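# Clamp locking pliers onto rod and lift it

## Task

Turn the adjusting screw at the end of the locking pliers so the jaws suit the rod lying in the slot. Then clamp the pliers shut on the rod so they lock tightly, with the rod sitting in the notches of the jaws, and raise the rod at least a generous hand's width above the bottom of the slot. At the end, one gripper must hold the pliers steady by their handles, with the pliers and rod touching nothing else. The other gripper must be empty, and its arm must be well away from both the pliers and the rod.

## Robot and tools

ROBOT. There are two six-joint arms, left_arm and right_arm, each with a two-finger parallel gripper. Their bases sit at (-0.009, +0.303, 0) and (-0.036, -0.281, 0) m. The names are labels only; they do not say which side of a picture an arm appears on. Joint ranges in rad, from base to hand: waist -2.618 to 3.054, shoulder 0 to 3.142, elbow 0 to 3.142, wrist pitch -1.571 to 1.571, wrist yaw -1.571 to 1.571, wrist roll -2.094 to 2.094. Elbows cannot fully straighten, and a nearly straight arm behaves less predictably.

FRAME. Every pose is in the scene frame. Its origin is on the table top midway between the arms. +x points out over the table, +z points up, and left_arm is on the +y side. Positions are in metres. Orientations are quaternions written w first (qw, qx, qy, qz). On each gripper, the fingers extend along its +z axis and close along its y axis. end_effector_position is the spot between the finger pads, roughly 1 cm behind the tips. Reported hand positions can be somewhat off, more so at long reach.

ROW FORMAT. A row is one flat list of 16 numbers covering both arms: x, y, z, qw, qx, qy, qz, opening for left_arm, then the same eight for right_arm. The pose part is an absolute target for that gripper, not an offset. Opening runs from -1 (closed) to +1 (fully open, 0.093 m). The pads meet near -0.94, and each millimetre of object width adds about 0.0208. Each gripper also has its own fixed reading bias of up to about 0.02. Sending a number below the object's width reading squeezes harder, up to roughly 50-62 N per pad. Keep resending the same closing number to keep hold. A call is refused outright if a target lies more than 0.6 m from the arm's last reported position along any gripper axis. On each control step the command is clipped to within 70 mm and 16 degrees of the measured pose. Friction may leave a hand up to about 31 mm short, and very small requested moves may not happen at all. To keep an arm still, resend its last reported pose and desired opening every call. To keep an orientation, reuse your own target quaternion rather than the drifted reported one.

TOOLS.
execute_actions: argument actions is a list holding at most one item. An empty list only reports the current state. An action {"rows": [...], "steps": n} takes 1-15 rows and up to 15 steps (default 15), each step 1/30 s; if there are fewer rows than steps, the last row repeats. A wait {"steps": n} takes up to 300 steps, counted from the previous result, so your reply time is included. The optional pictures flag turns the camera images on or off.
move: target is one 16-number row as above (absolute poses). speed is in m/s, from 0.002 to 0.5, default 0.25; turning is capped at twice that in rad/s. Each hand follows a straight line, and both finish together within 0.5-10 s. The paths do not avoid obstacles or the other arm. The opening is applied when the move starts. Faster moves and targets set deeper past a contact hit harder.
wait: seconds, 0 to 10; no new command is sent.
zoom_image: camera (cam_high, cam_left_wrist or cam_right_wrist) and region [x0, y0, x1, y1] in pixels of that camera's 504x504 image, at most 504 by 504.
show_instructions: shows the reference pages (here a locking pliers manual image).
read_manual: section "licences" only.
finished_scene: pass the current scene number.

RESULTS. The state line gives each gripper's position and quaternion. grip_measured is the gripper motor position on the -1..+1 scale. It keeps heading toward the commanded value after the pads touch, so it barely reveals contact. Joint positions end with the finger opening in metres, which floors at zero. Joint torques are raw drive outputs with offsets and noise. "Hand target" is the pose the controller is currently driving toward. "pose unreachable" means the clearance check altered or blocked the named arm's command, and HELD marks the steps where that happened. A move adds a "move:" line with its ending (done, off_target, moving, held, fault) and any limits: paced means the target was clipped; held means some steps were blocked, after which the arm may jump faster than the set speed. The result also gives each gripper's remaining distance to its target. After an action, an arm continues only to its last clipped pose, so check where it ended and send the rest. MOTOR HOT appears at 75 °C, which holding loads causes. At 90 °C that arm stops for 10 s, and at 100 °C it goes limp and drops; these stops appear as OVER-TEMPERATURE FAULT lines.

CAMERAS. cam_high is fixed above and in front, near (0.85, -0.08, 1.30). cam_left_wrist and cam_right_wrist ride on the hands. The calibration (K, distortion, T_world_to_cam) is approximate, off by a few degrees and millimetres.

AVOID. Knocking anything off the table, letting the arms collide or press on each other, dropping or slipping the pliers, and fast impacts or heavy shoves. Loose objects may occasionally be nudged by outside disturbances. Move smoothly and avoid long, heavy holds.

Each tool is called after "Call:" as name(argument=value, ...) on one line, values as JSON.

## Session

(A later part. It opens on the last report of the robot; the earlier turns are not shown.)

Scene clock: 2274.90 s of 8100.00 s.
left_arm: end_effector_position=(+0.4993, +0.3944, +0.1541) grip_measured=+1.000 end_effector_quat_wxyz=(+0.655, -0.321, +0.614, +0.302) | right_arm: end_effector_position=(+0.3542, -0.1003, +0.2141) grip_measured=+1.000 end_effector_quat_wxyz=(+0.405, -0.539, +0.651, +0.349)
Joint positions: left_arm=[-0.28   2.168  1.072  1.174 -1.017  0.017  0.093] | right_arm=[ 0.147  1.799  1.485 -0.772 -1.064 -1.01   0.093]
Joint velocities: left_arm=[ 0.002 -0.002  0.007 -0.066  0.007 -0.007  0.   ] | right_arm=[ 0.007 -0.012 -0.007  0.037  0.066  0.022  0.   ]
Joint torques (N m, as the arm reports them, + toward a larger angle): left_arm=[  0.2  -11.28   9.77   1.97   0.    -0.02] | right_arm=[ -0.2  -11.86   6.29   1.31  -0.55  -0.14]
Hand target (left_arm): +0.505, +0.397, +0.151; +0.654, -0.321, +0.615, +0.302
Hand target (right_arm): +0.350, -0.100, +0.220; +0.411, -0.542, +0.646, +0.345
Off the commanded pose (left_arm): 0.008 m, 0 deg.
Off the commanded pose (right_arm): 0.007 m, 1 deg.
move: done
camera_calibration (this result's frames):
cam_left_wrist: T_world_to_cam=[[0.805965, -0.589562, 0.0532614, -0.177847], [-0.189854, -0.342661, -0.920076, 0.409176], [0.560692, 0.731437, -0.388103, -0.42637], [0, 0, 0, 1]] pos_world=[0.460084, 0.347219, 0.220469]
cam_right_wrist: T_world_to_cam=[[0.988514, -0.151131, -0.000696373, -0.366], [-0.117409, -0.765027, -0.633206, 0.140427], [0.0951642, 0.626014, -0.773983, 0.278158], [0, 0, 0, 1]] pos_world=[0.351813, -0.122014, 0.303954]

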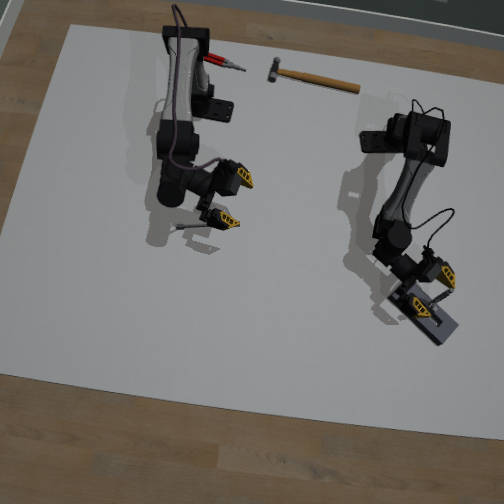

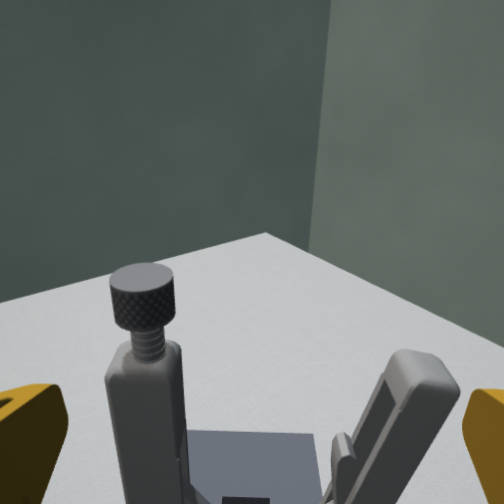

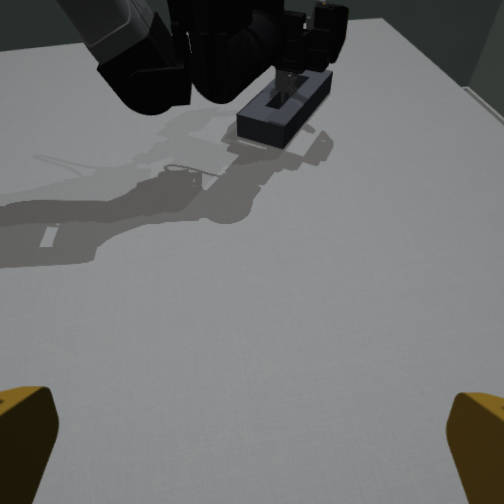

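Call:
move(target=[0.497,0.404,0.150,0.652,-0.322,0.615,0.300,0.5,0.35,-0.10,0.22,0.411,-0.542,0.646,0.345,1], speed=0.01)

Call:
move(target=[0.497,0.404,0.150,0.652,-0.322,0.615,0.300,0.3,0.35,-0.10,0.22,0.411,-0.542,0.646,0.345,1], speed=0.01)

Scene clock: 2281.77 s of 8100.00 s.
left_arm: end_effector_position=(+0.5009, +0.3985, +0.1542) grip_measured=+0.502 end_effector_quat_wxyz=(+0.658, -0.320, +0.614, +0.298) | right_arm: end_effector_position=(+0.3542, -0.1003, +0.2141) grip_measured=+1.000 end_effector_quat_wxyz=(+0.405, -0.539, +0.651, +0.349)
Joint positions: left_arm=[-0.268  2.168  1.072  1.174 -0.996  0.01   0.069] | right_arm=[ 0.147  1.799  1.485 -0.772 -1.064 -1.01   0.093]
Joint velocities: left_arm=[-0.007 -0.002 -0.012  0.037 -0.066  0.007 -0.001] | right_arm=[ 0.012  0.012  0.012 -0.007 -0.022  0.007  0.   ]
Joint torques (N m, as the arm reports them, + toward a larger angle): left_arm=[  0.53 -13.48   5.48   2.08  -0.07  -0.06] | right_arm=[ -0.12 -11.83   6.33   1.32  -0.54  -0.14]
Hand target (left_arm): +0.497, +0.404, +0.150; +0.653, -0.322, +0.616, +0.301
Hand target (right_arm): +0.350, -0.100, +0.220; +0.411, -0.542, +0.646, +0.345
Off the commanded pose (left_arm): 0.008 m, 1 deg.
Off the commanded pose (right_arm): 0.007 m, 1 deg.
move: done
camera_calibration (this result's frames):
cam_left_wrist: T_world_to_cam=[[0.800587, -0.596341, 0.0586328, -0.17217], [-0.18838, -0.343366, -0.920116, 0.410521], [0.568835, 0.725587, -0.387233, -0.432093], [0, 0, 0, 1]] pos_world=[0.460961, 0.351808, 0.220502]
cam_right_wrist: T_world_to_cam=[[0.988514, -0.151131, -0.000696373, -0.366], [-0.117409, -0.765027, -0.633206, 0.140427], [0.0951642, 0.626014, -0.773983, 0.278158], [0, 0, 0, 1]] pos_world=[0.351813, -0.122014, 0.303954]

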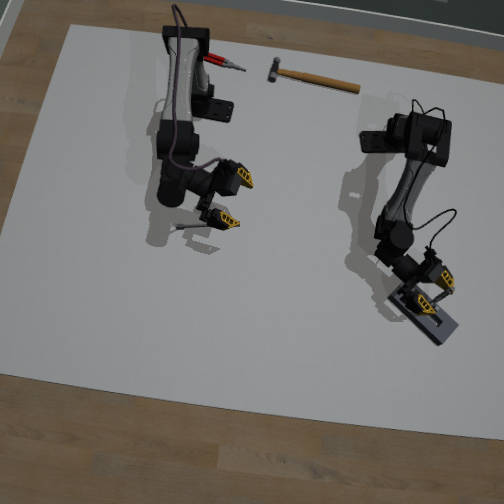

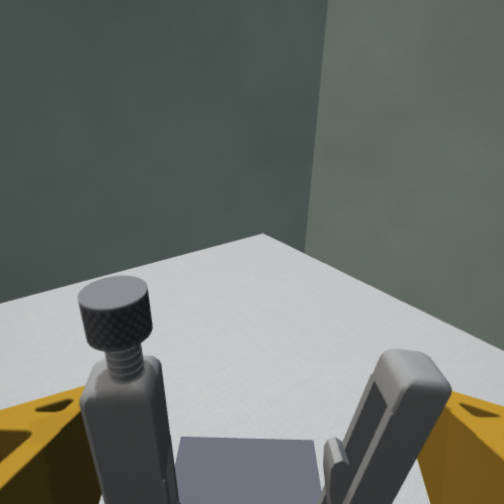

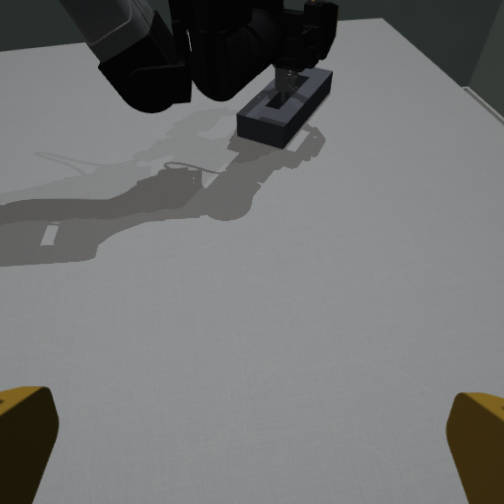

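Scene clock: 2282.90 s of 8100.00 s.
left_arm: end_effector_position=(+0.5004, +0.3992, +0.1542) grip_measured=+0.304 end_effector_quat_wxyz=(+0.657, -0.321, +0.613, +0.300) | right_arm: end_effector_position=(+0.3542, -0.1003, +0.2141) grip_measured=+1.000 end_effector_quat_wxyz=(+0.405, -0.539, +0.651, +0.349)
Joint positions: left_arm=[-0.267  2.168  1.072  1.174 -1.     0.012  0.06 ] | right_arm=[ 0.147  1.799  1.485 -0.772 -1.064 -1.01   0.093]
Joint velocities: left_arm=[-0.012  0.012 -0.007 -0.095 -0.037 -0.051  0.   ] | right_arm=[-0.002 -0.002 -0.002 -0.022  0.051 -0.081  0.   ]
Joint torques (N m, as the arm reports them, + toward a larger angle): left_arm=[  0.49 -13.48   5.69   2.08  -0.02  -0.08] | right_arm=[ -0.18 -11.84   6.3    1.32  -0.55  -0.15]
Hand target (left_arm): +0.497, +0.404, +0.150; +0.653, -0.322, +0.616, +0.300
Hand target (right_arm): +0.350, -0.100, +0.220; +0.411, -0.542, +0.646, +0.345
Off the commanded pose (left_arm): 0.007 m, 1 deg.
Off the commanded pose (right_arm): 0.007 m, 1 deg.
move: done
camera_calibration (this result's frames):
cam_left_wrist: T_world_to_cam=[[0.803212, -0.592973, 0.0568692, -0.173689], [-0.188319, -0.343334, -0.92014, 0.410604], [0.565143, 0.728358, -0.387439, -0.431575], [0, 0, 0, 1]] pos_world=[0.460735, 0.352323, 0.220482]
cam_right_wrist: T_world_to_cam=[[0.988514, -0.151131, -0.000696373, -0.366], [-0.117409, -0.765027, -0.633206, 0.140427], [0.0951642, 0.626014, -0.773983, 0.278158], [0, 0, 0, 1]] pos_world=[0.351813, -0.122014, 0.303954]

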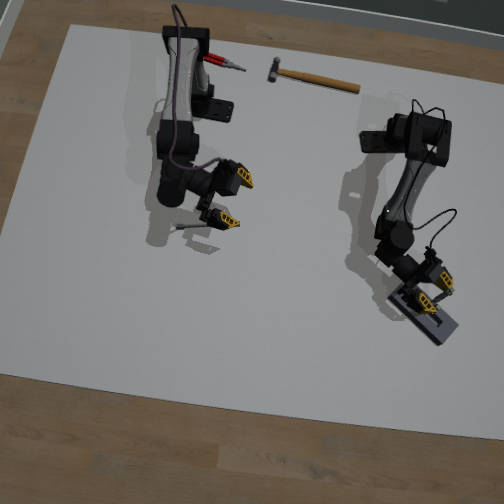

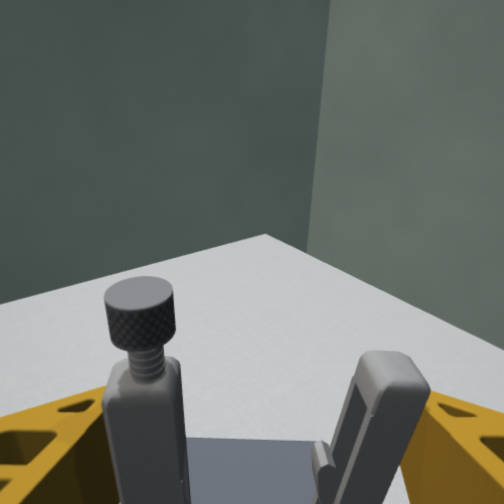

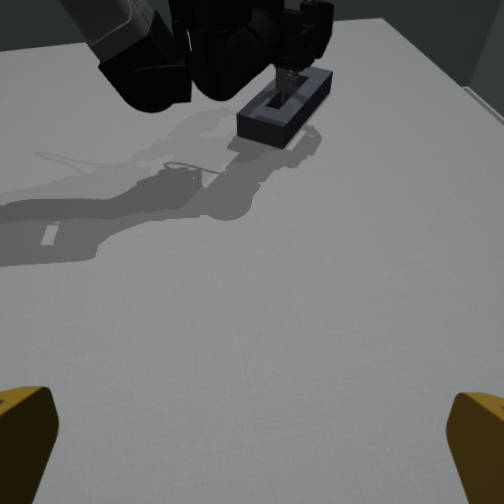

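Call:
move(target=[0.490,0.406,0.148,0.652,-0.322,0.615,0.300,0.2,0.35,-0.10,0.22,0.411,-0.542,0.646,0.345,1], speed=0.008)

Call:
move(target=[0.490,0.406,0.148,0.652,-0.322,0.615,0.300,0.13,0.35,-0.10,0.22,0.411,-0.542,0.646,0.345,1], speed=0.008)

Call:
move(target=[0.490,0.406,0.148,0.652,-0.322,0.615,0.300,0.08,0.35,-0.10,0.22,0.411,-0.542,0.646,0.345,1], speed=0.008)

Scene clock: 2287.93 s of 8100.00 s.
left_arm: end_effector_position=(+0.4976, +0.3998, +0.1546) grip_measured=+0.203 end_effector_quat_wxyz=(+0.662, -0.321, +0.610, +0.294) | right_arm: end_effector_position=(+0.3542, -0.1003, +0.2141) grip_measured=+1.000 end_effector_quat_wxyz=(+0.405, -0.539, +0.651, +0.349)
Joint positions: left_arm=[-0.265  2.164  1.053  1.202 -0.989  0.008  0.055] | right_arm=[ 0.147  1.799  1.485 -0.772 -1.064 -1.01   0.093]
Joint velocities: left_arm=[-0.002 -0.002 -0.012 -0.037  0.007  0.007 -0.   ] | right_arm=[-0.017 -0.007  0.002 -0.051  0.007  0.007  0.   ]
Joint torques (N m, as the arm reports them, + toward a larger angle): left_arm=[  0.44 -14.05   4.14   2.03  -0.08  -0.02] | right_arm=[ -0.17 -11.83   6.25   1.33  -0.54  -0.14]
Hand target (left_arm): +0.490, +0.406, +0.148; +0.653, -0.322, +0.616, +0.301
Hand target (right_arm): +0.350, -0.100, +0.220; +0.411, -0.542, +0.646, +0.345
Off the commanded pose (left_arm): 0.012 m, 2 deg.
Off the commanded pose (right_arm): 0.007 m, 1 deg.
move: off_target (left_arm)
camera_calibration (this result's frames):
cam_left_wrist: T_world_to_cam=[[0.797269, -0.599322, 0.071935, -0.167959], [-0.175764, -0.344504, -0.922184, 0.405187], [0.577467, 0.722586, -0.380002, -0.435261], [0, 0, 0, 1]] pos_world=[0.456475, 0.353441, 0.22034]
cam_right_wrist: T_world_to_cam=[[0.988514, -0.151131, -0.000696373, -0.366], [-0.117409, -0.765027, -0.633206, 0.140427], [0.0951642, 0.626014, -0.773983, 0.278158], [0, 0, 0, 1]] pos_world=[0.351813, -0.122014, 0.303954]

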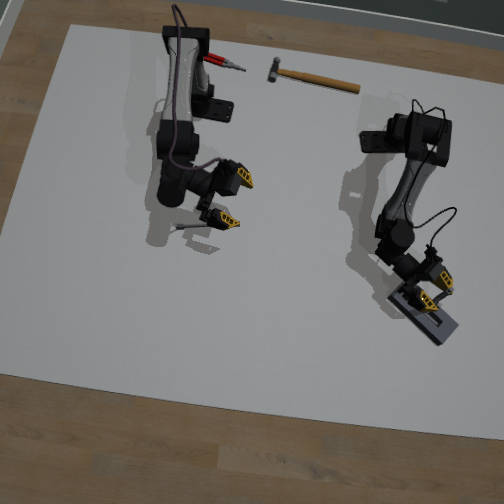

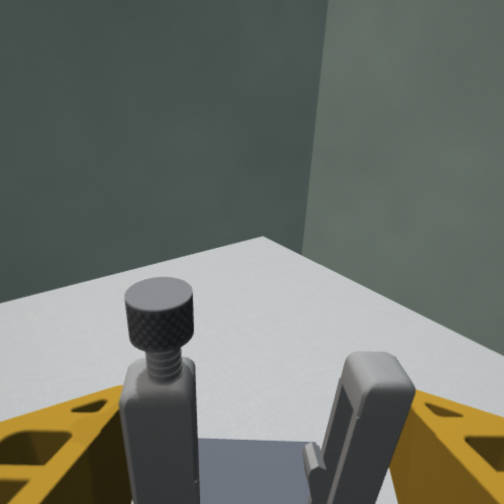

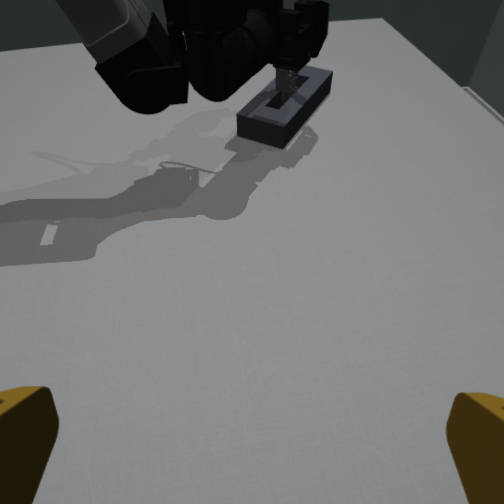

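Scene clock: 2289.80 s of 8100.00 s.
left_arm: end_effector_position=(+0.4976, +0.3998, +0.1547) grip_measured=+0.134 end_effector_quat_wxyz=(+0.663, -0.322, +0.609, +0.293) | right_arm: end_effector_position=(+0.3542, -0.1003, +0.2141) grip_measured=+1.000 end_effector_quat_wxyz=(+0.405, -0.539, +0.651, +0.349)
Joint positions: left_arm=[-0.265  2.164  1.053  1.203 -0.989  0.008  0.052] | right_arm=[ 0.147  1.799  1.485 -0.772 -1.064 -1.01   0.093]
Joint velocities: left_arm=[-0.007  0.002  0.007 -0.022  0.022 -0.037  0.   ] | right_arm=[-0.017 -0.007 -0.002 -0.051  0.037 -0.037  0.   ]
Joint torques (N m, as the arm reports them, + toward a larger angle): left_arm=[  0.53 -14.15   4.14   2.01  -0.11  -0.02] | right_arm=[ -0.14 -11.82   6.32   1.32  -0.55  -0.14]
Hand target (left_arm): +0.490, +0.406, +0.148; +0.653, -0.322, +0.616, +0.301
Hand target (right_arm): +0.350, -0.100, +0.220; +0.411, -0.542, +0.646, +0.345
Off the commanded pose (left_arm): 0.012 m, 2 deg.
Off the commanded pose (right_arm): 0.007 m, 1 deg.
move: off_target (left_arm)
camera_calibration (this result's frames):
cam_left_wrist: T_world_to_cam=[[0.797215, -0.599317, 0.0725812, -0.168033], [-0.175063, -0.344566, -0.922295, 0.404996], [0.577756, 0.72256, -0.379611, -0.435401], [0, 0, 0, 1]] pos_world=[0.456413, 0.353446, 0.220438]
cam_right_wrist: T_world_to_cam=[[0.988514, -0.151131, -0.000696373, -0.366], [-0.117409, -0.765027, -0.633206, 0.140427], [0.0951642, 0.626014, -0.773983, 0.278158], [0, 0, 0, 1]] pos_world=[0.351813, -0.122014, 0.303954]

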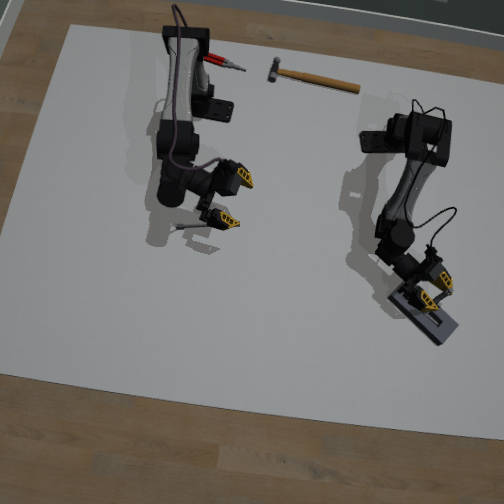

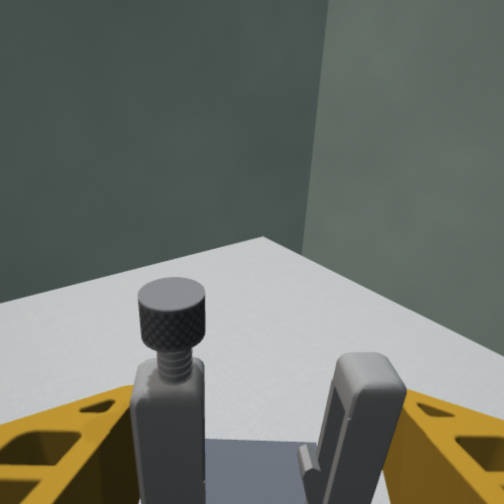

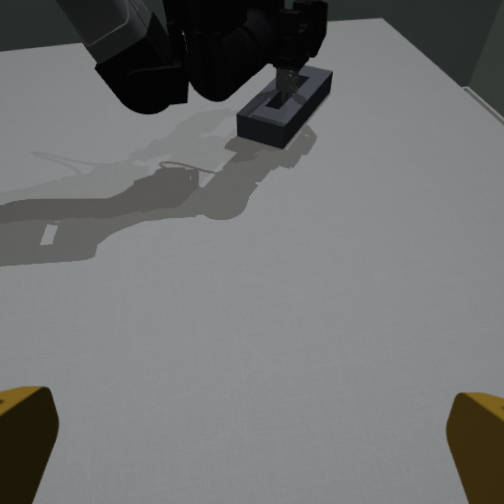

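Scene clock: 2291.73 s of 8100.00 s.
left_arm: end_effector_position=(+0.4976, +0.3998, +0.1549) grip_measured=+0.083 end_effector_quat_wxyz=(+0.663, -0.322, +0.609, +0.293) | right_arm: end_effector_position=(+0.3542, -0.1003, +0.2141) grip_measured=+1.000 end_effector_quat_wxyz=(+0.405, -0.539, +0.651, +0.349)
Joint positions: left_arm=[-0.265  2.164  1.053  1.204 -0.989  0.007  0.049] | right_arm=[ 0.147  1.799  1.485 -0.772 -1.064 -1.01   0.093]
Joint velocities: left_arm=[-0.007 -0.007 -0.007  0.022  0.007 -0.051 -0.   ] | right_arm=[-0.017 -0.002 -0.017  0.007  0.022  0.037  0.   ]
Joint torques (N m, as the arm reports them, + toward a larger angle): left_arm=[  0.46 -14.14   4.09   2.    -0.05  -0.06] | right_arm=[ -0.16 -11.86   6.26   1.33  -0.55  -0.13]
Hand target (left_arm): +0.490, +0.406, +0.148; +0.653, -0.322, +0.616, +0.301
Hand target (right_arm): +0.350, -0.100, +0.220; +0.411, -0.542, +0.646, +0.345
Off the commanded pose (left_arm): 0.012 m, 2 deg.
Off the commanded pose (right_arm): 0.007 m, 1 deg.
move: off_target (left_arm)
camera_calibration (this result's frames):
cam_left_wrist: T_world_to_cam=[[0.797064, -0.599306, 0.0743101, -0.168229], [-0.173473, -0.345088, -0.9224, 0.404602], [0.578443, 0.722321, -0.37902, -0.435657], [0, 0, 0, 1]] pos_world=[0.456279, 0.353487, 0.220583]
cam_right_wrist: T_world_to_cam=[[0.988514, -0.151131, -0.000696373, -0.366], [-0.117409, -0.765027, -0.633206, 0.140427], [0.0951642, 0.626014, -0.773983, 0.278158], [0, 0, 0, 1]] pos_world=[0.351813, -0.122014, 0.303954]

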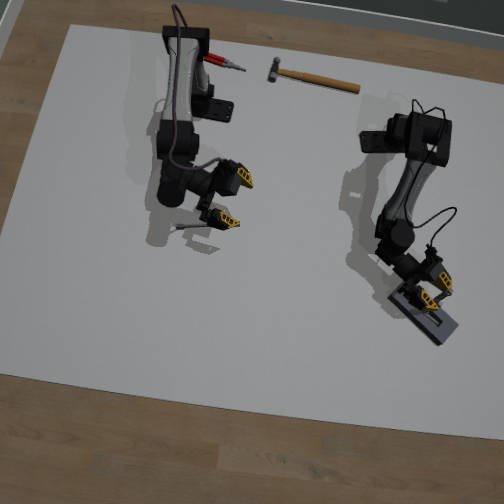

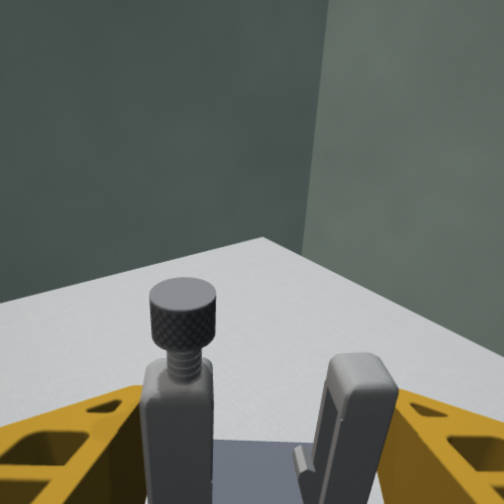

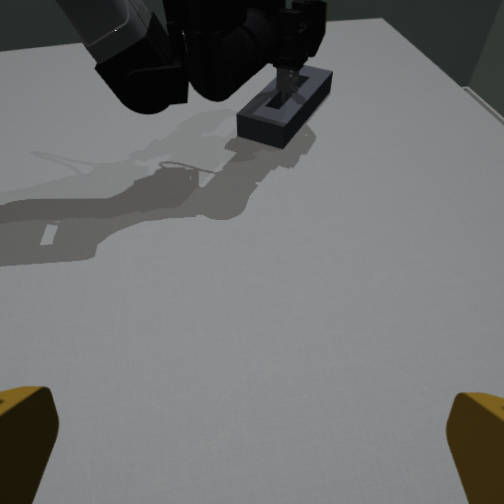

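Call:
move(target=[0.498,0.398,0.155,0.652,-0.322,0.615,0.300,1,0.35,-0.10,0.22,0.411,-0.542,0.646,0.345,1], speed=0.01)

Call:
move(target=[0.462,0.352,0.165,0.652,-0.302,0.619,0.318,1,0.35,-0.10,0.22,0.411,-0.542,0.646,0.345,1], speed=0.08)

Call:
move(target=[0.447,0.374,0.192,0.652,-0.302,0.619,0.318,-0.3,0.35,-0.10,0.22,0.411,-0.542,0.646,0.345,1], speed=0.04)

Scene clock: 2311.70 s of 8100.00 s.
left_arm: end_effector_position=(+0.4964, +0.4011, +0.1482) grip_measured=+1.000 end_effector_quat_wxyz=(+0.649, -0.319, +0.620, +0.304) | right_arm: end_effector_position=(+0.3542, -0.1003, +0.2141) grip_measured=+1.000 end_effector_quat_wxyz=(+0.405, -0.539, +0.651, +0.349)
Joint positions: left_arm=[-0.265  2.164  1.053  1.165 -1.001  0.007  0.093] | right_arm=[ 0.147  1.799  1.485 -0.772 -1.064 -1.01   0.093]
Joint velocities: left_arm=[-0.017  0.012 -0.007  0.037  0.037 -0.007  0.   ] | right_arm=[ 0.017 -0.012 -0.012  0.007  0.007 -0.037  0.   ]
Joint torques (N m, as the arm reports them, + toward a larger angle): left_arm=[ -0.95 -14.06   8.32   2.02  -0.16  -0.03] | right_arm=[ -0.17 -11.81   6.3    1.31  -0.55  -0.13]
Hand target (left_arm): +0.498, +0.398, +0.155; +0.653, -0.322, +0.616, +0.300
Hand target (right_arm): +0.350, -0.100, +0.220; +0.411, -0.542, +0.646, +0.345
Off the commanded pose (left_arm): 0.008 m, 1 deg.
Off the commanded pose (right_arm): 0.007 m, 1 deg.
move: done
camera_calibration (this result's frames):
cam_left_wrist: T_world_to_cam=[[0.806811, -0.589384, 0.0410151, -0.169913], [-0.205541, -0.345095, -0.915785, 0.413607], [0.553903, 0.730435, -0.399569, -0.426446], [0, 0, 0, 1]] pos_world=[0.45831, 0.354081, 0.215349]
cam_right_wrist: T_world_to_cam=[[0.988514, -0.151131, -0.000696373, -0.366], [-0.117409, -0.765027, -0.633206, 0.140427], [0.0951642, 0.626014, -0.773983, 0.278158], [0, 0, 0, 1]] pos_world=[0.351813, -0.122014, 0.303954]

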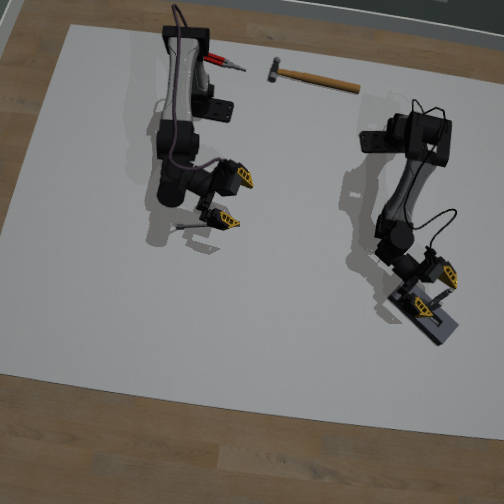

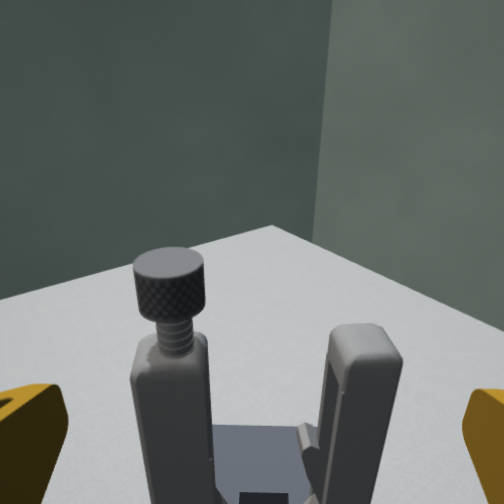

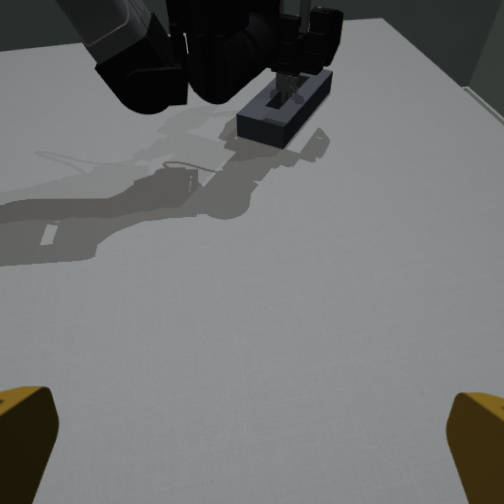

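Scene clock: 2312.90 s of 8100.00 s.
left_arm: end_effector_position=(+0.4688, +0.3520, +0.1653) grip_measured=+1.000 end_effector_quat_wxyz=(+0.654, -0.306, +0.617, +0.312) | right_arm: end_effector_position=(+0.3542, -0.1003, +0.2141) grip_measured=+1.000 end_effector_quat_wxyz=(+0.405, -0.539, +0.651, +0.349)
Joint positions: left_arm=[-0.397  2.084  0.96   1.24  -1.124  0.089  0.093] | right_arm=[ 0.147  1.799  1.485 -0.772 -1.064 -1.01   0.093]
Joint velocities: left_arm=[-0.007 -0.012  0.007 -0.037 -0.007  0.095  0.   ] | right_arm=[-0.017 -0.017 -0.002  0.022 -0.007 -0.037  0.   ]
Joint torques (N m, as the arm reports them, + toward a larger angle): left_arm=[ -0.76 -13.27   4.36   2.12  -0.1    0.1 ] | right_arm=[ -0.14 -11.79   6.27   1.31  -0.54  -0.14]
Hand target (left_arm): +0.462, +0.352, +0.164; +0.651, -0.303, +0.620, +0.317
Hand target (right_arm): +0.350, -0.100, +0.220; +0.411, -0.542, +0.646, +0.345
Off the commanded pose (left_arm): 0.007 m, 1 deg.
Off the commanded pose (right_arm): 0.007 m, 1 deg.
move: done
camera_calibration (this result's frames):
cam_left_wrist: T_world_to_cam=[[0.802993, -0.595688, 0.0189227, -0.169645], [-0.212328, -0.315598, -0.924832, 0.40093], [0.556884, 0.738616, -0.379904, -0.375966], [0, 0, 0, 1]] pos_world=[0.430722, 0.303172, 0.231172]
cam_right_wrist: T_world_to_cam=[[0.988514, -0.151131, -0.000696373, -0.366], [-0.117409, -0.765027, -0.633206, 0.140427], [0.0951642, 0.626014, -0.773983, 0.278158], [0, 0, 0, 1]] pos_world=[0.351813, -0.122014, 0.303954]

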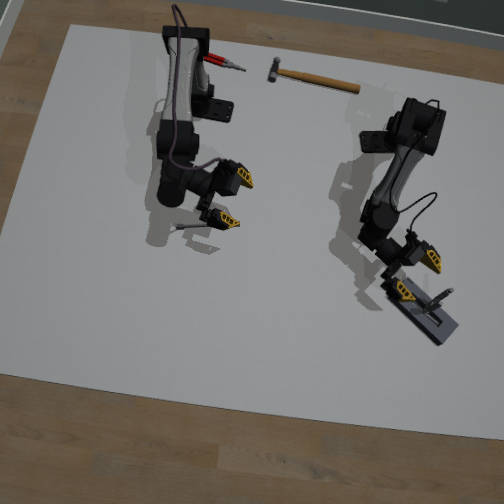

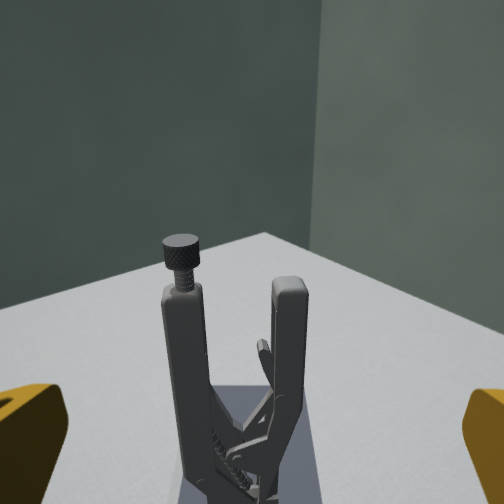

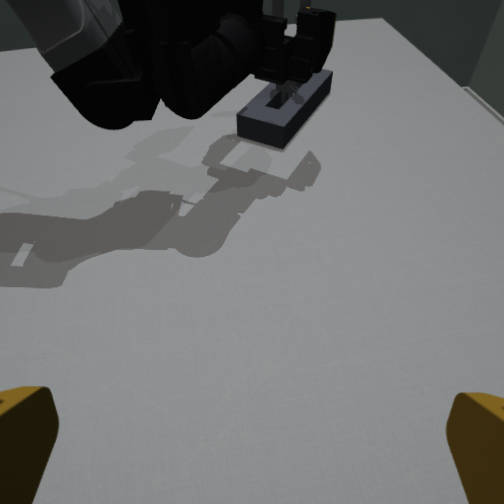

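Scene clock: 2314.20 s of 8100.00 s.
left_arm: end_effector_position=(+0.4516, +0.3697, +0.1984) grip_measured=-0.299 end_effector_quat_wxyz=(+0.662, -0.311, +0.608, +0.308) | right_arm: end_effector_position=(+0.3542, -0.1003, +0.2141) grip_measured=+1.000 end_effector_quat_wxyz=(+0.405, -0.539, +0.651, +0.349)
Joint positions: left_arm=[-0.36   1.945  0.892  1.199 -1.087  0.093  0.031] | right_arm=[ 0.147  1.799  1.485 -0.772 -1.064 -1.01   0.093]
Joint velocities: left_arm=[-0.002  0.002  0.002 -0.037 -0.007  0.022  0.001] | right_arm=[-0.012  0.012 -0.007  0.007  0.007 -0.066  0.   ]
Joint torques (N m, as the arm reports them, + toward a larger angle): left_arm=[  0.32 -12.27   4.57   1.91   0.05   0.13] | right_arm=[ -0.19 -11.87   6.28   1.34  -0.55  -0.15]
Hand target (left_arm): +0.447, +0.374, +0.192; +0.652, -0.302, +0.618, +0.318
Hand target (right_arm): +0.350, -0.100, +0.220; +0.411, -0.542, +0.646, +0.345
Off the commanded pose (left_arm): 0.009 m, 2 deg.
Off the commanded pose (right_arm): 0.007 m, 1 deg.
move: done
camera_calibration (this result's frames):
cam_left_wrist: T_world_to_cam=[[0.802665, -0.594989, 0.0414479, -0.150467], [-0.185569, -0.315176, -0.930714, 0.422404], [0.566827, 0.73936, -0.363392, -0.374986], [0, 0, 0, 1]] pos_world=[0.411712, 0.320855, 0.263107]
cam_right_wrist: T_world_to_cam=[[0.988514, -0.151131, -0.000696373, -0.366], [-0.117409, -0.765027, -0.633206, 0.140427], [0.0951642, 0.626014, -0.773983, 0.278158], [0, 0, 0, 1]] pos_world=[0.351813, -0.122014, 0.303954]

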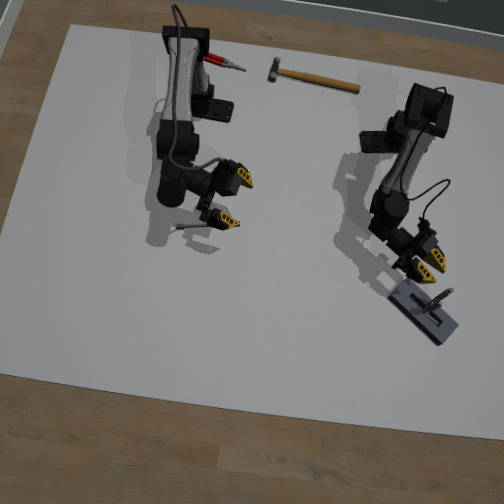

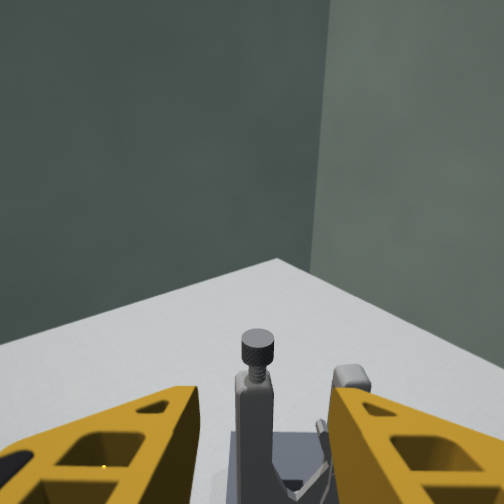

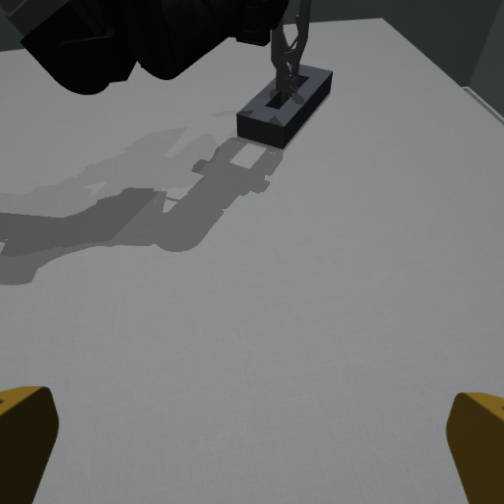

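Call:
move(target=[0.484,0.383,0.160,0.652,-0.302,0.619,0.318,-1,0.35,-0.10,0.22,0.411,-0.542,0.646,0.345,1], speed=0.03)

Scene clock: 2323.47 s of 8100.00 s.
left_arm: end_effector_position=(+0.4787, +0.3803, +0.1585) grip_measured=-0.977 end_effector_quat_wxyz=(+0.647, -0.296, +0.625, +0.321) | right_arm: end_effector_position=(+0.3542, -0.1003, +0.2141) grip_measured=+1.000 end_effector_quat_wxyz=(+0.405, -0.539, +0.651, +0.349)
Joint positions: left_arm=[-0.32   2.106  0.977  1.215 -1.045  0.093  0.   ] | right_arm=[ 0.147  1.799  1.485 -0.772 -1.064 -1.01   0.093]
Joint velocities: left_arm=[ 0.002 -0.002  0.002 -0.007  0.022  0.007  0.   ] | right_arm=[-0.017  0.002 -0.007  0.066 -0.007 -0.007  0.   ]
Joint torques (N m, as the arm reports them, + toward a larger angle): left_arm=[  0.3  -10.79   9.52   2.19  -0.01   0.04] | right_arm=[ -0.17 -11.84   6.26   1.31  -0.55  -0.14]
Hand target (left_arm): +0.484, +0.383, +0.160; +0.652, -0.301, +0.619, +0.318
Hand target (right_arm): +0.350, -0.100, +0.220; +0.411, -0.542, +0.646, +0.345
Off the commanded pose (left_arm): 0.006 m, 1 deg.
Off the commanded pose (right_arm): 0.007 m, 1 deg.
move: done
camera_calibration (this result's frames):
cam_left_wrist: T_world_to_cam=[[0.802481, -0.596505, -0.0143489, -0.154809], [-0.240461, -0.301298, -0.922712, 0.413424], [0.54608, 0.743909, -0.385222, -0.401019], [0, 0, 0, 1]] pos_world=[0.442632, 0.330541, 0.224769]
cam_right_wrist: T_world_to_cam=[[0.988514, -0.151131, -0.000696373, -0.366], [-0.117409, -0.765027, -0.633206, 0.140427], [0.0951642, 0.626014, -0.773983, 0.278158], [0, 0, 0, 1]] pos_world=[0.351813, -0.122014, 0.303954]

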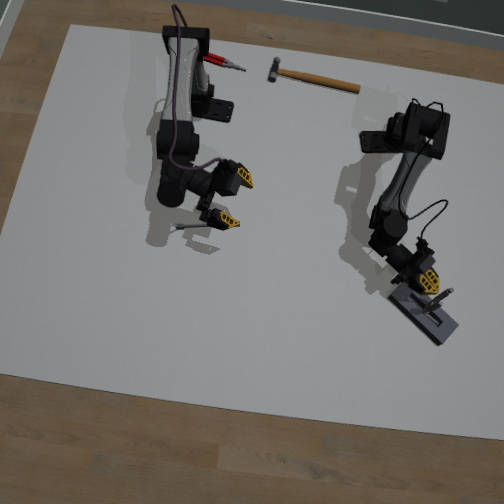

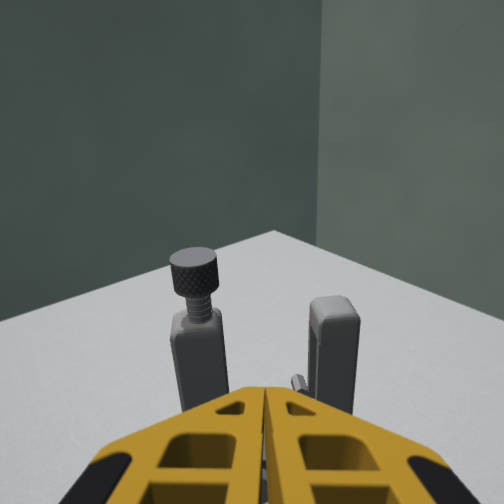

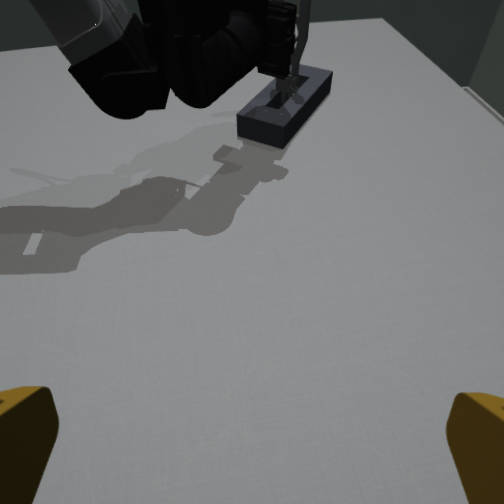

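Call:
move(target=[0.496,0.400,0.168,0.652,-0.302,0.619,0.318,-1,0.35,-0.10,0.22,0.411,-0.542,0.646,0.345,1], speed=0.012)

Scene clock: 2328.50 s of 8100.00 s.
left_arm: end_effector_position=(+0.4903, +0.3952, +0.1694) grip_measured=-0.977 end_effector_quat_wxyz=(+0.653, -0.297, +0.620, +0.318) | right_arm: end_effector_position=(+0.3542, -0.1003, +0.2141) grip_measured=+1.000 end_effector_quat_wxyz=(+0.405, -0.539, +0.651, +0.349)
Joint positions: left_arm=[-0.277  2.106  1.026  1.181 -0.999  0.092  0.   ] | right_arm=[ 0.147  1.799  1.485 -0.772 -1.064 -1.01   0.093]
Joint velocities: left_arm=[ 0.012  0.002 -0.012  0.051 -0.022 -0.066  0.   ] | right_arm=[-0.017 -0.002  0.022 -0.022 -0.022  0.007  0.   ]
Joint torques (N m, as the arm reports them, + toward a larger angle): left_arm=[  0.49 -11.13   9.84   1.97  -0.05  -0.08] | right_arm=[ -0.21 -11.88   6.23   1.32  -0.54  -0.15]
Hand target (left_arm): +0.495, +0.400, +0.168; +0.652, -0.301, +0.618, +0.318
Hand target (right_arm): +0.350, -0.100, +0.220; +0.411, -0.542, +0.646, +0.345
Off the commanded pose (left_arm): 0.008 m, 1 deg.
Off the commanded pose (right_arm): 0.007 m, 1 deg.
move: done
camera_calibration (this result's frames):
cam_left_wrist: T_world_to_cam=[[0.800193, -0.599736, -0.00277621, -0.154582], [-0.227055, -0.298656, -0.926958, 0.423849], [0.5551, 0.742376, -0.375156, -0.419748], [0, 0, 0, 1]] pos_world=[0.452935, 0.345487, 0.234991]
cam_right_wrist: T_world_to_cam=[[0.988514, -0.151131, -0.000696373, -0.366], [-0.117409, -0.765027, -0.633206, 0.140427], [0.0951642, 0.626014, -0.773983, 0.278158], [0, 0, 0, 1]] pos_world=[0.351813, -0.122014, 0.303954]

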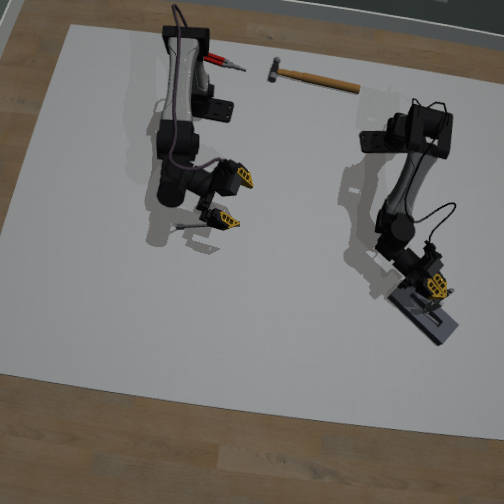

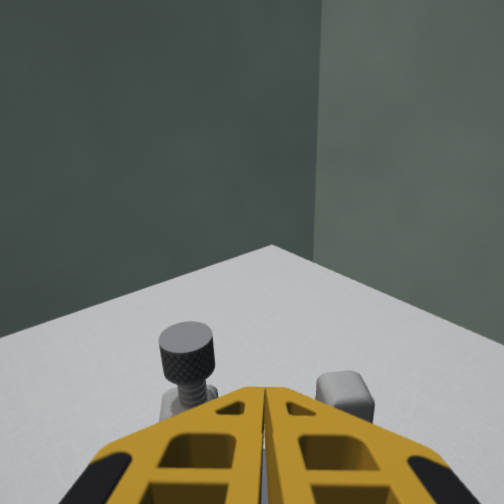

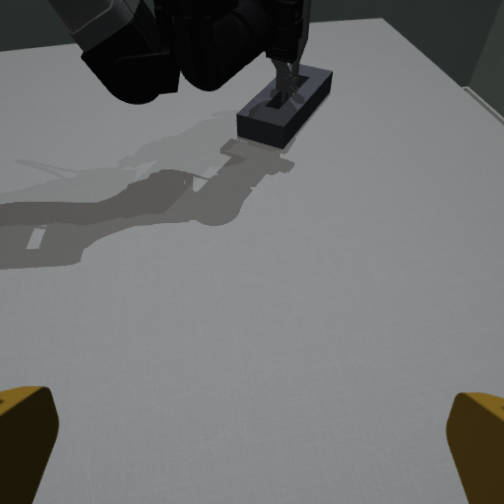

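Call:
move(target=[0.500,0.405,0.166,0.652,-0.302,0.619,0.318,-1,0.35,-0.10,0.22,0.411,-0.542,0.646,0.345,1], speed=0.01)

Call:
move(target=[0.500,0.405,0.166,0.652,-0.302,0.619,0.318,-0.7,0.35,-0.10,0.22,0.411,-0.542,0.646,0.345,1], speed=0.01)

Scene clock: 2335.63 s of 8100.00 s.
left_arm: end_effector_position=(+0.4945, +0.3999, +0.1693) grip_measured=-0.977 end_effector_quat_wxyz=(+0.654, -0.298, +0.619, +0.317) | right_arm: end_effector_position=(+0.3542, -0.1003, +0.2141) grip_measured=+1.000 end_effector_quat_wxyz=(+0.405, -0.539, +0.651, +0.349)
Joint positions: left_arm=[-0.265  2.118  1.043  1.178 -0.986  0.088  0.   ] | right_arm=[ 0.147  1.799  1.485 -0.772 -1.064 -1.01   0.093]
Joint velocities: left_arm=[ 0.002 -0.012  0.007 -0.066 -0.037 -0.037  0.   ] | right_arm=[ 0.007  0.007 -0.017  0.022  0.051  0.007  0.   ]
Joint torques (N m, as the arm reports them, + toward a larger angle): left_arm=[  0.6  -10.94   9.87   1.97  -0.02  -0.07] | right_arm=[ -0.16 -11.85   6.25   1.32  -0.54  -0.15]
Hand target (left_arm): +0.499, +0.405, +0.166; +0.652, -0.302, +0.619, +0.318
Hand target (right_arm): +0.350, -0.100, +0.220; +0.411, -0.542, +0.646, +0.345
Off the commanded pose (left_arm): 0.008 m, 1 deg.
Off the commanded pose (right_arm): 0.007 m, 1 deg.
move: done
camera_calibration (this result's frames):
cam_left_wrist: T_world_to_cam=[[0.800119, -0.599836, 0.00226074, -0.15591], [-0.222024, -0.299654, -0.927854, 0.424117], [0.557238, 0.741892, -0.372937, -0.426792], [0, 0, 0, 1]] pos_world=[0.456736, 0.350202, 0.234705]
cam_right_wrist: T_world_to_cam=[[0.988514, -0.151131, -0.000696373, -0.366], [-0.117409, -0.765027, -0.633206, 0.140427], [0.0951642, 0.626014, -0.773983, 0.278158], [0, 0, 0, 1]] pos_world=[0.351813, -0.122014, 0.303954]

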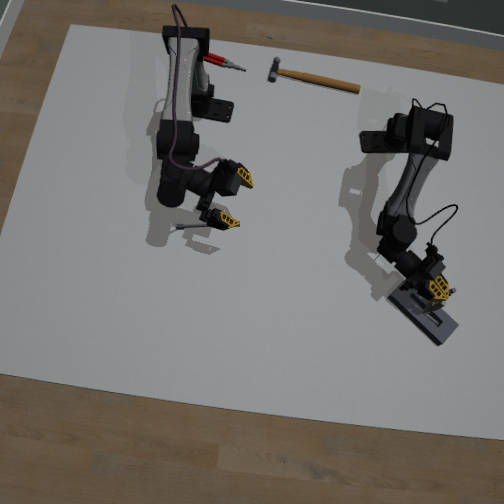

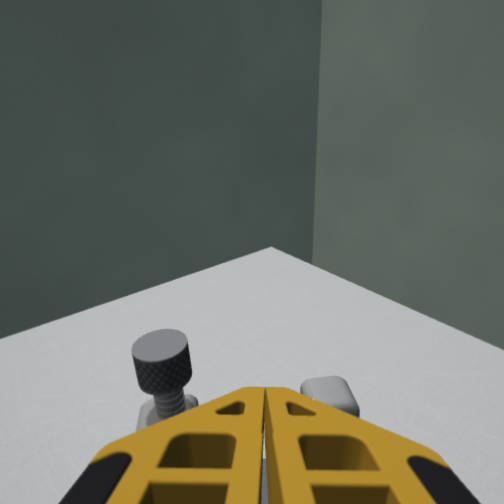

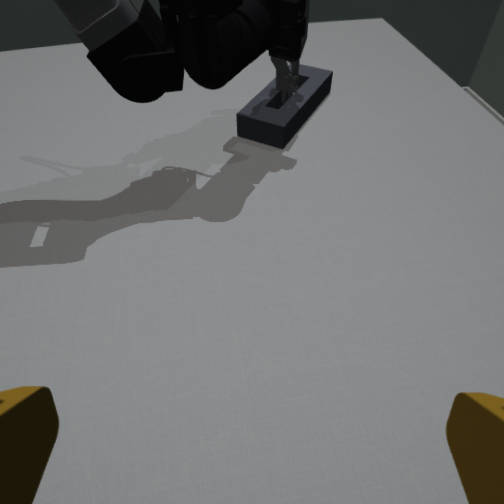

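Scene clock: 2336.77 s of 8100.00 s.
left_arm: end_effector_position=(+0.4947, +0.3997, +0.1689) grip_measured=-0.701 end_effector_quat_wxyz=(+0.654, -0.298, +0.619, +0.317) | right_arm: end_effector_position=(+0.3542, -0.1003, +0.2141) grip_measured=+1.000 end_effector_quat_wxyz=(+0.405, -0.539, +0.651, +0.349)
Joint positions: left_arm=[-0.265  2.118  1.043  1.175 -0.985  0.087  0.012] | right_arm=[ 0.147  1.799  1.485 -0.772 -1.064 -1.01   0.093]
Joint velocities: left_arm=[-0.002  0.012  0.012 -0.007 -0.051 -0.037  0.   ] | right_arm=[ 0.012 -0.002  0.002  0.007 -0.022 -0.022  0.   ]
Joint torques (N m, as the arm reports them, + toward a larger angle): left_arm=[  0.54 -10.75   9.99   2.03  -0.03  -0.06] | right_arm=[ -0.18 -11.86   6.26   1.32  -0.54  -0.14]
Hand target (left_arm): +0.500, +0.405, +0.166; +0.652, -0.302, +0.619, +0.318
Hand target (right_arm): +0.350, -0.100, +0.220; +0.411, -0.542, +0.646, +0.345
Off the commanded pose (left_arm): 0.008 m, 1 deg.
Off the commanded pose (right_arm): 0.007 m, 1 deg.
move: done
camera_calibration (this result's frames):
cam_left_wrist: T_world_to_cam=[[0.7994, -0.600798, 0.00107291, -0.155199], [-0.224012, -0.299719, -0.927355, 0.424652], [0.557474, 0.741087, -0.374182, -0.426554], [0, 0, 0, 1]] pos_world=[0.456986, 0.350147, 0.234361]
cam_right_wrist: T_world_to_cam=[[0.988514, -0.151131, -0.000696373, -0.366], [-0.117409, -0.765027, -0.633206, 0.140427], [0.0951642, 0.626014, -0.773983, 0.278158], [0, 0, 0, 1]] pos_world=[0.351813, -0.122014, 0.303954]

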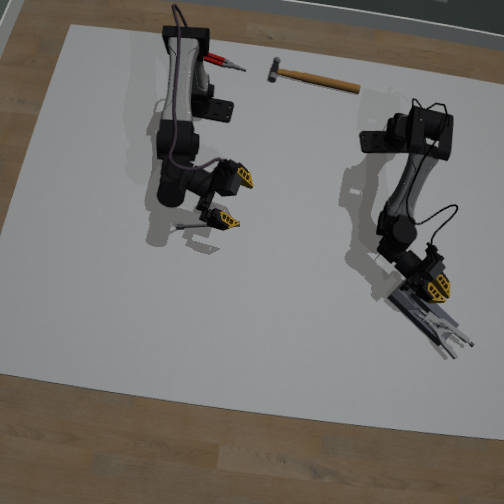

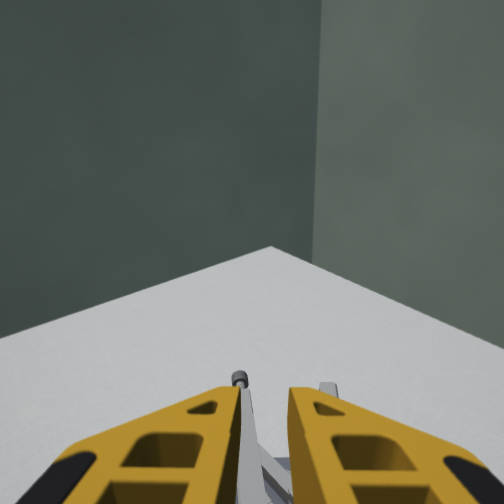

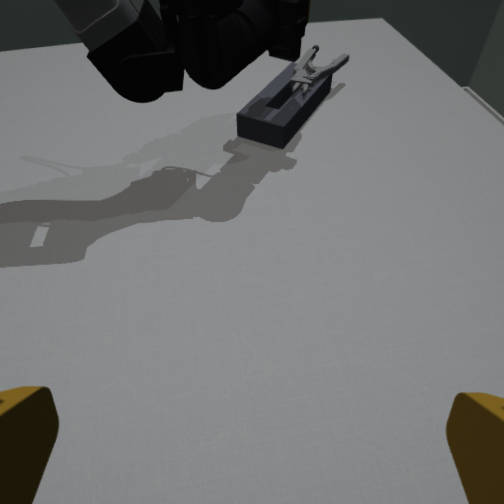

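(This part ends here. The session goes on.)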